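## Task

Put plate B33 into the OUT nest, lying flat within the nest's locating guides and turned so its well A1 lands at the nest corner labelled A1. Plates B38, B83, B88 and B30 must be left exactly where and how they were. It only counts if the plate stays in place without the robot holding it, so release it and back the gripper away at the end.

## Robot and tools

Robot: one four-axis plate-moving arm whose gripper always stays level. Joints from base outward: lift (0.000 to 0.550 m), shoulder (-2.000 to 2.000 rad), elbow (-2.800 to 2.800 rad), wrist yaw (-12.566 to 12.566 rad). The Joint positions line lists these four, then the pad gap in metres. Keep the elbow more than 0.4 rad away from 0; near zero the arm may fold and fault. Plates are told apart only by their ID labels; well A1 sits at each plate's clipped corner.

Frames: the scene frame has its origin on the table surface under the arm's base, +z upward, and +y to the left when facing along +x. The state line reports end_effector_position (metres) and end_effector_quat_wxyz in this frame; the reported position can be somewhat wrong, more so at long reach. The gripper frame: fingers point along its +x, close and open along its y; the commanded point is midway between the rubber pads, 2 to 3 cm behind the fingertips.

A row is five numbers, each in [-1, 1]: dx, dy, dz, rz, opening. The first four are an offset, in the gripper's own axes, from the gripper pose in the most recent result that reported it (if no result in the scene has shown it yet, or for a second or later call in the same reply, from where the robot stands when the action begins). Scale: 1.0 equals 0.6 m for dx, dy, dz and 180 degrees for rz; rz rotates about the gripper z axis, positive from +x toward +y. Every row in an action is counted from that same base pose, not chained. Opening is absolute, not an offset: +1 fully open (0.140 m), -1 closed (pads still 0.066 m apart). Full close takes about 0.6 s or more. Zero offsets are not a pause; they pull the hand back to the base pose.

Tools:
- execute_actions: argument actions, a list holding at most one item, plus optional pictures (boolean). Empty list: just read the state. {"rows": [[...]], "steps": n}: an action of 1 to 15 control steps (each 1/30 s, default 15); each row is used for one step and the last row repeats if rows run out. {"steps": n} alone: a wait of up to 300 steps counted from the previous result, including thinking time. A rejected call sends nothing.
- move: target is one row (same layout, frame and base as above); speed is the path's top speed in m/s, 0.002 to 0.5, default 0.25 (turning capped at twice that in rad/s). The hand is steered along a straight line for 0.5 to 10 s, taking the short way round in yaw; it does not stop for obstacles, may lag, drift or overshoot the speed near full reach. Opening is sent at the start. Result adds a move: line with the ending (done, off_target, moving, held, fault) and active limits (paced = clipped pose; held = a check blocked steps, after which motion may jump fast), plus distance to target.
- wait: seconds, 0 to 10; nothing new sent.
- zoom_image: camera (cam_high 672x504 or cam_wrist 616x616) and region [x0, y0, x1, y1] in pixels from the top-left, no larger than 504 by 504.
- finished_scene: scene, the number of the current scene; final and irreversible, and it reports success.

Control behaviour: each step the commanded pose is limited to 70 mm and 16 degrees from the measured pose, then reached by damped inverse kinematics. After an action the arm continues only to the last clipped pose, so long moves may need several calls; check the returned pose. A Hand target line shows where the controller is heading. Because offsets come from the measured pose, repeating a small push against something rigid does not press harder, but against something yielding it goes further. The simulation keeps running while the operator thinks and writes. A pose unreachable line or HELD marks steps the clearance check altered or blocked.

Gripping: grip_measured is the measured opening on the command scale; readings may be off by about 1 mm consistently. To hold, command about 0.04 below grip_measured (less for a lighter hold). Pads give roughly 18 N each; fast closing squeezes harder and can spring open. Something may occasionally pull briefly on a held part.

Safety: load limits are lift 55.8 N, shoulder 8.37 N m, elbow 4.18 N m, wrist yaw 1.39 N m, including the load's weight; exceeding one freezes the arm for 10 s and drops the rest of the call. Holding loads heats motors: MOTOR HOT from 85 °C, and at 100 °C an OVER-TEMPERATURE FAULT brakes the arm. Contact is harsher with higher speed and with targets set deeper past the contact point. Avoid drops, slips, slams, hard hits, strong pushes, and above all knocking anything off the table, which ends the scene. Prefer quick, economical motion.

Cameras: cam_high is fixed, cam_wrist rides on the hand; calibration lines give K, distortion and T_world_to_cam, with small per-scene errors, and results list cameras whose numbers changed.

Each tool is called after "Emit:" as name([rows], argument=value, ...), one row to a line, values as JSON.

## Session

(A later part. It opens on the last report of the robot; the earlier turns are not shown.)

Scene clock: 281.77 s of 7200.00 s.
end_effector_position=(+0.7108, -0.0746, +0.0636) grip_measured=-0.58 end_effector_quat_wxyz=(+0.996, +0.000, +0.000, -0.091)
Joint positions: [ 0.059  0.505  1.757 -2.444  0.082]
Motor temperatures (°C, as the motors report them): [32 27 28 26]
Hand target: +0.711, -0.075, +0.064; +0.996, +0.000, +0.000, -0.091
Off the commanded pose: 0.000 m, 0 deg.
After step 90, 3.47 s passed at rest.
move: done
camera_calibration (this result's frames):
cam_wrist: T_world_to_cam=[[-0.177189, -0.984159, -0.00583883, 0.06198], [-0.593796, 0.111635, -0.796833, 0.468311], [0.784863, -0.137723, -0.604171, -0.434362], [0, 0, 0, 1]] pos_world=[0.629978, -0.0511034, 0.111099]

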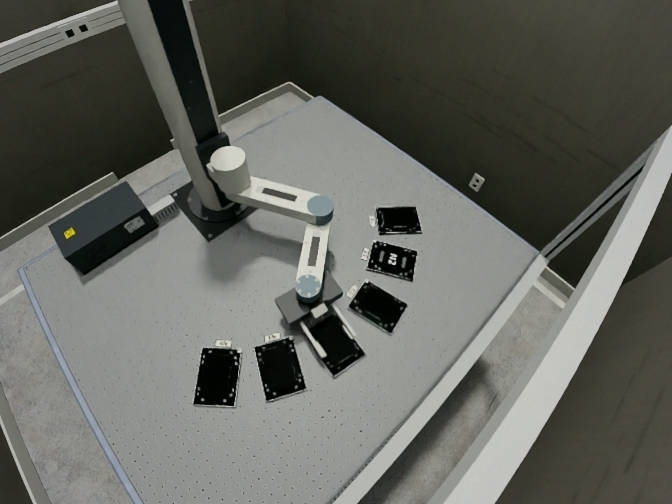

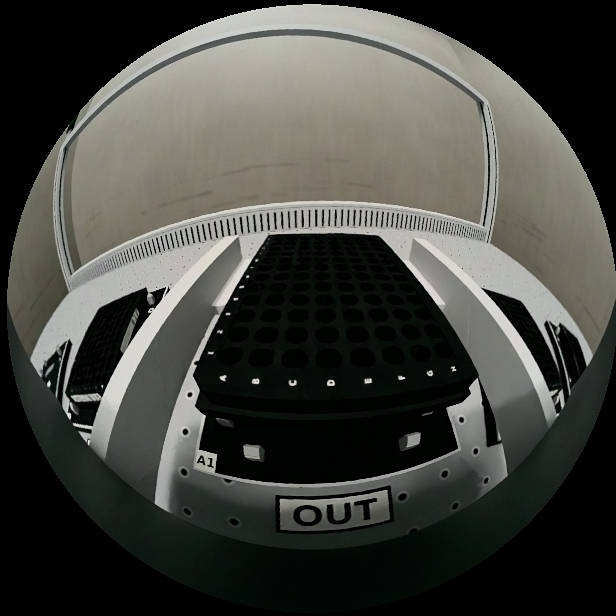

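Emit:
move(target=[-0.001, 0.003, 0, 0.0055, -0.61], speed=0.05)

Emit:
zoom_image(camera="cam_wrist", region=[180, 390, 480, 540])

Scene clock: 295.83 s of 7200.00 s.
end_effector_position=(+0.7106, -0.0728, +0.0636) grip_measured=-0.58 end_effector_quat_wxyz=(+0.997, +0.000, +0.000, -0.082)
Joint positions: [ 0.059  0.505  1.754 -2.423  0.082]
Motor temperatures (°C, as the motors report them): [32 27 28 26]
Hand target: +0.711, -0.073, +0.064; +0.997, +0.000, +0.000, -0.082
Off the commanded pose: 0.000 m, 0 deg.
After step 90, 10.37 s passed at rest.
move: done
camera_calibration (this result's frames):
cam_wrist: T_world_to_cam=[[-0.160308, -0.98705, -0.00583883, 0.0515429], [-0.595621, 0.101449, -0.796833, 0.468524], [0.787107, -0.124261, -0.604171, -0.434542], [0, 0, 0, 1]] pos_world=[0.629357, -0.0506526, 0.111099]

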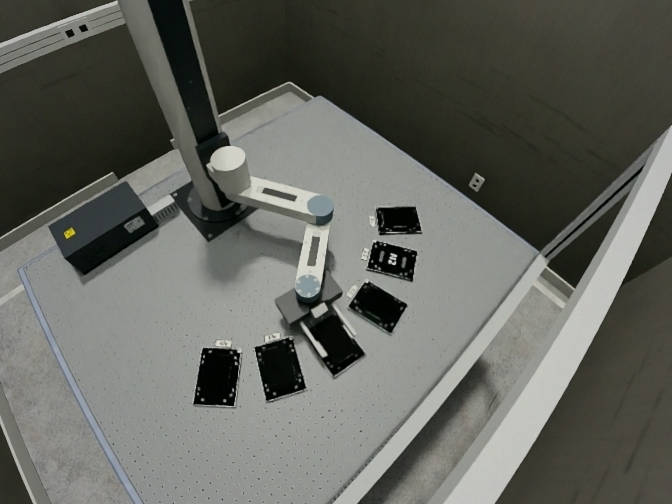

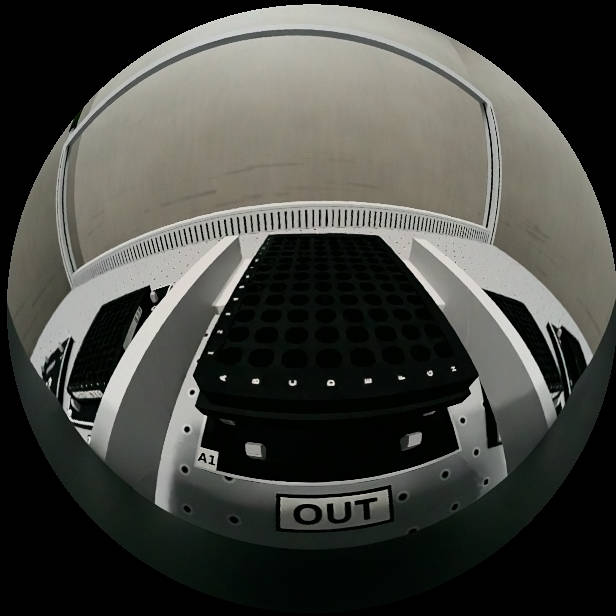

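Region (180, 390, 480, 540) of cam_wrist's 616x616 image, scaled by 1.680, with more detail than that image has.

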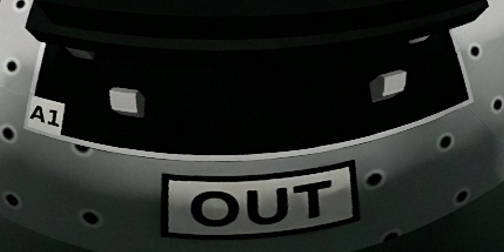

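Emit:
move(target=[0, 0.0006, -0.036, 0.0015, -0.61], speed=0.06)

Emit:
zoom_image(camera="cam_wrist", region=[150, 340, 520, 520])

Scene clock: 300.67 s of 7200.00 s.
end_effector_position=(+0.7107, -0.0724, +0.0419) grip_measured=-0.58 end_effector_quat_wxyz=(+0.997, +0.000, +0.000, -0.080)
Joint positions: [ 0.037  0.504  1.754 -2.418  0.082]
Motor temperatures (°C, as the motors report them): [32 27 28 26]
Hand target: +0.711, -0.072, +0.042; +0.997, +0.000, +0.000, -0.080
Off the commanded pose: 0.000 m, 0 deg.
After step 90, 1.13 s passed at rest.
move: done
camera_calibration (this result's frames):
cam_wrist: T_world_to_cam=[[-0.155745, -0.98778, -0.00583883, 0.0485311], [-0.596084, 0.0986955, -0.796833, 0.451399], [0.787672, -0.120622, -0.604171, -0.447771], [0, 0, 0, 1]] pos_world=[0.629327, -0.0506241, 0.0894429]

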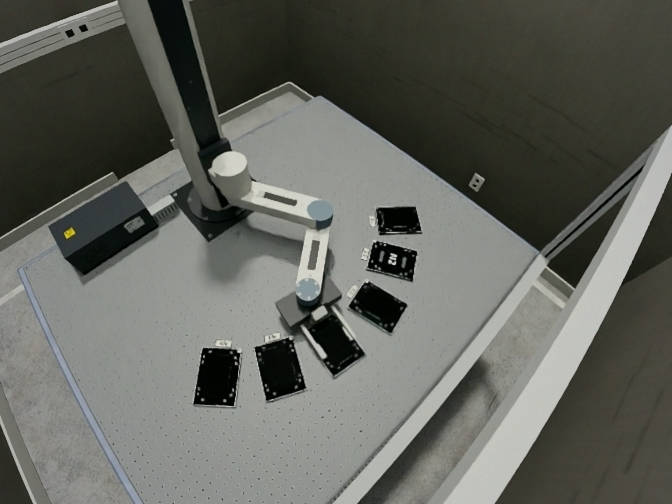

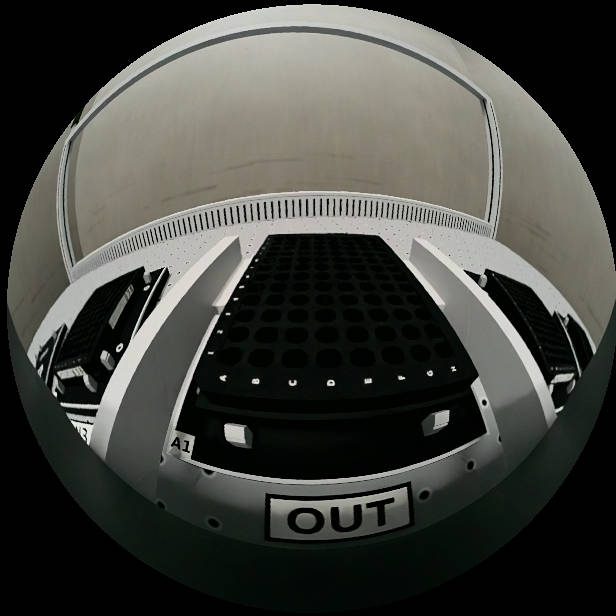

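Region (150, 340, 520, 520) of cam_wrist's 616x616 image, scaled by 1.362, with more detail than that image has; it fills the top 245 rows of this view, and the rest is white.

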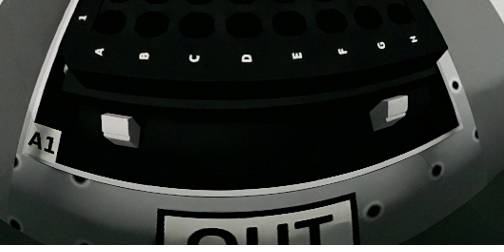

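Descend slowly to the seat height.

Emit:
move(target=[0, 0, -0.0138, 0, -0.61], speed=0.012)

Emit:
zoom_image(camera="cam_wrist", region=[170, 225, 500, 450])

Scene clock: 304.93 s of 7200.00 s.
end_effector_position=(+0.7107, -0.0723, +0.0337) grip_measured=-0.58 end_effector_quat_wxyz=(+0.997, +0.000, +0.000, -0.079)
Joint positions: [ 0.029  0.505  1.754 -2.418  0.082]
Motor temperatures (°C, as the motors report them): [32 27 28 26]
Hand target: +0.711, -0.072, +0.034; +0.997, +0.000, +0.000, -0.080
Off the commanded pose: 0.000 m, 0 deg.
After step 90, 0.37 s passed at rest.
move: done
camera_calibration (this result's frames):
cam_wrist: T_world_to_cam=[[-0.155101, -0.987881, -0.00583883, 0.0481665], [-0.596148, 0.0983073, -0.796833, 0.444818], [0.787751, -0.120109, -0.604171, -0.452805], [0, 0, 0, 1]] pos_world=[0.629345, -0.0505321, 0.0811552]

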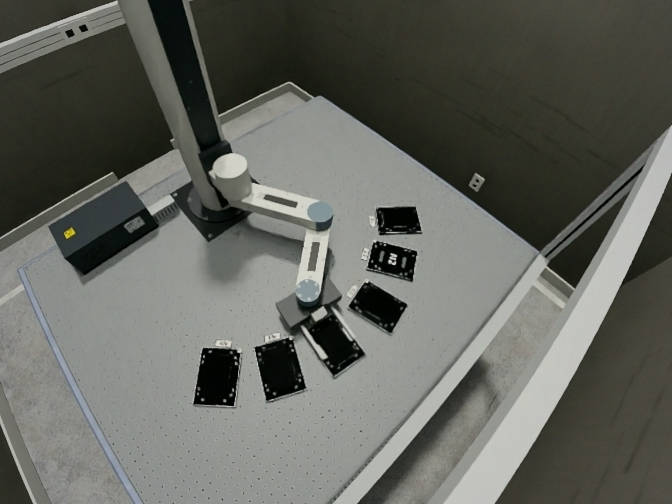

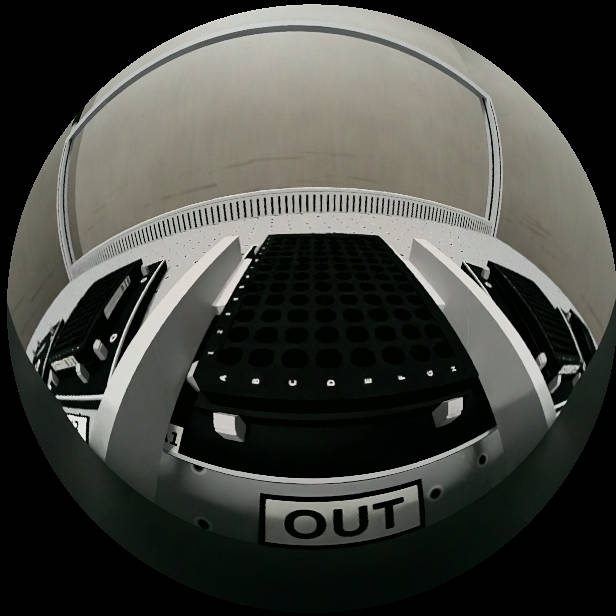

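Region (170, 225, 500, 450) of cam_wrist's 616x616 image, scaled by 1.527, with more detail than that image has; it fills the top 344 rows of this view, and the rest is white.

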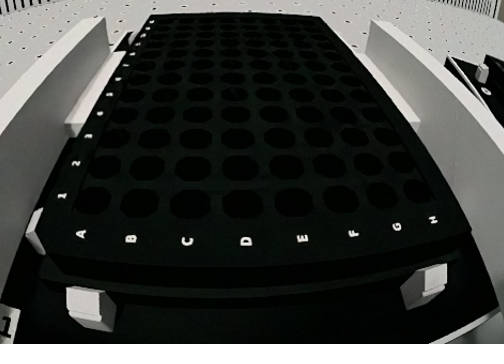

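Matches the pick view. Release.

Emit:
execute_actions([
  {"rows": [[0,0,0,0,-0.59],[0,0,0,0,-0.57],[0,0,0,0,-0.55],[0,0,0,0,-0.53],[0,0,0,0,-0.5],[0,0,0,0,-0.45],[0,0,0,0,-0.35],[0,0,0,0,-0.2],[0,0,0,0,0]], "steps": 15},
], pictures=false)

Emit:
move(target=[-0.02, 0, 0.07, 0, 0.3], speed=0.2)

Emit:
move(target=[-0.2, 0, 0.0, 0, 1], speed=0.3)

Emit:
zoom_image(camera="cam_wrist", region=[220, 220, 420, 360])

Scene clock: 313.17 s of 7200.00 s.
end_effector_position=(+0.7107, -0.0723, +0.0337) grip_measured=+0.00 end_effector_quat_wxyz=(+0.997, +0.000, +0.000, -0.079)
Joint positions: [ 0.029  0.505  1.754 -2.418  0.103]
Motor temperatures (°C, as the motors report them): [32 27 28 26]
Hand target: +0.711, -0.072, +0.034; +0.997, +0.000, +0.000, -0.079
Off the commanded pose: 0.000 m, 0 deg.
Steps of this call (steps 1 to 90: nothing new was sent; then 4.73 s passed at rest; steps 91 to 105: all 15 steps of this action). Readings (end_effector_position):
91: (+0.7107, -0.0723, +0.0337)
92: (+0.7107, -0.0723, +0.0337)
94: (+0.7107, -0.0723, +0.0337)
98: (+0.7107, -0.0723, +0.0337)
105: the state above

Scene clock: 314.10 s of 7200.00 s.
end_effector_position=(+0.6989, -0.0704, +0.0757) grip_measured=+0.30 end_effector_quat_wxyz=(+0.997, +0.000, +0.000, -0.080)
Joint positions: [ 0.071  0.536  1.683 -2.379  0.114]
Motor temperatures (°C, as the motors report them): [32 27 28 26]
Hand target: +0.699, -0.070, +0.076; +0.997, +0.000, +0.000, -0.079
Off the commanded pose: 0.000 m, 0 deg.
move: done
camera_calibration (this result's frames):
cam_wrist: T_world_to_cam=[[-0.155266, -0.987855, -0.00583883, 0.0485566], [-0.596131, 0.0984068, -0.796833, 0.471077], [0.787731, -0.120241, -0.604171, -0.417849], [0, 0, 0, 1]] pos_world=[0.617516, -0.0486328, 0.123201]

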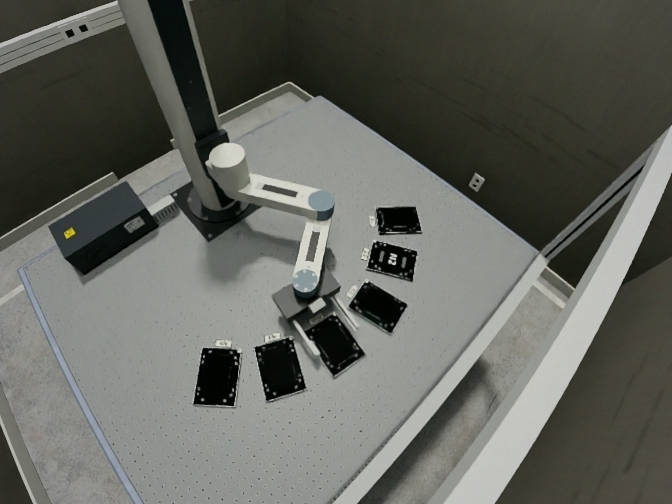

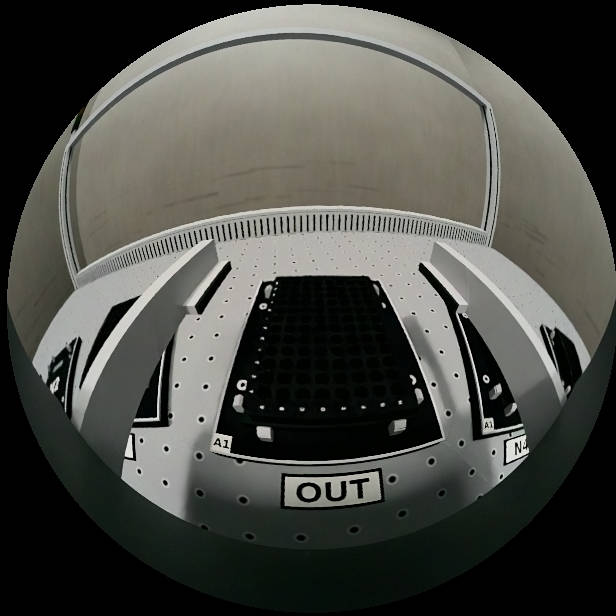

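Scene clock: 314.90 s of 7200.00 s.
end_effector_position=(+0.5803, -0.0514, +0.0757) grip_measured=+0.99 end_effector_quat_wxyz=(+0.997, +0.000, +0.000, -0.080)
Joint positions: [ 0.071  0.796  1.076 -2.032  0.14 ]
Motor temperatures (°C, as the motors report them): [32 27 28 26]
Hand target: +0.580, -0.051, +0.076; +0.997, +0.000, +0.000, -0.080
Off the commanded pose: 0.000 m, 0 deg.
move: done
camera_calibration (this result's frames):
cam_wrist: T_world_to_cam=[[-0.155622, -0.987799, -0.00583883, 0.0491026], [-0.596096, 0.0986212, -0.796833, 0.398502], [0.787687, -0.120524, -0.604171, -0.322159], [0, 0, 0, 1]] pos_world=[0.498947, -0.0296251, 0.123188]

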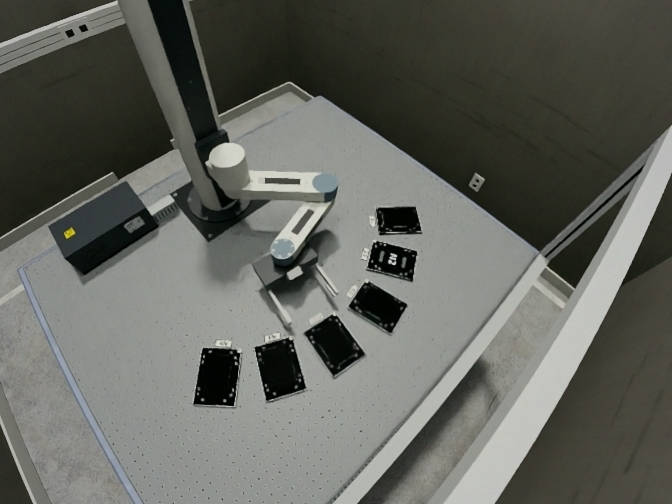

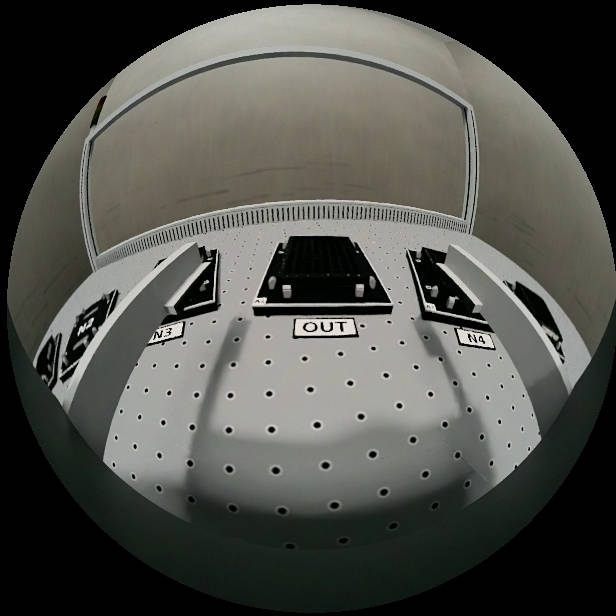

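Region (220, 220, 420, 360) of cam_wrist's 616x616 image, scaled by 2.520, with more detail than that image has; it fills the top 353 rows of this view, and the rest is white.

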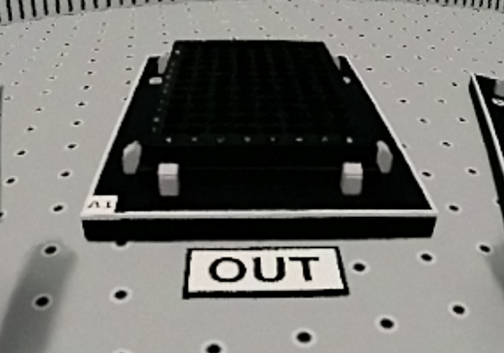

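Emit:
finished_scene(scene=1)

The scene is finished: the task was done.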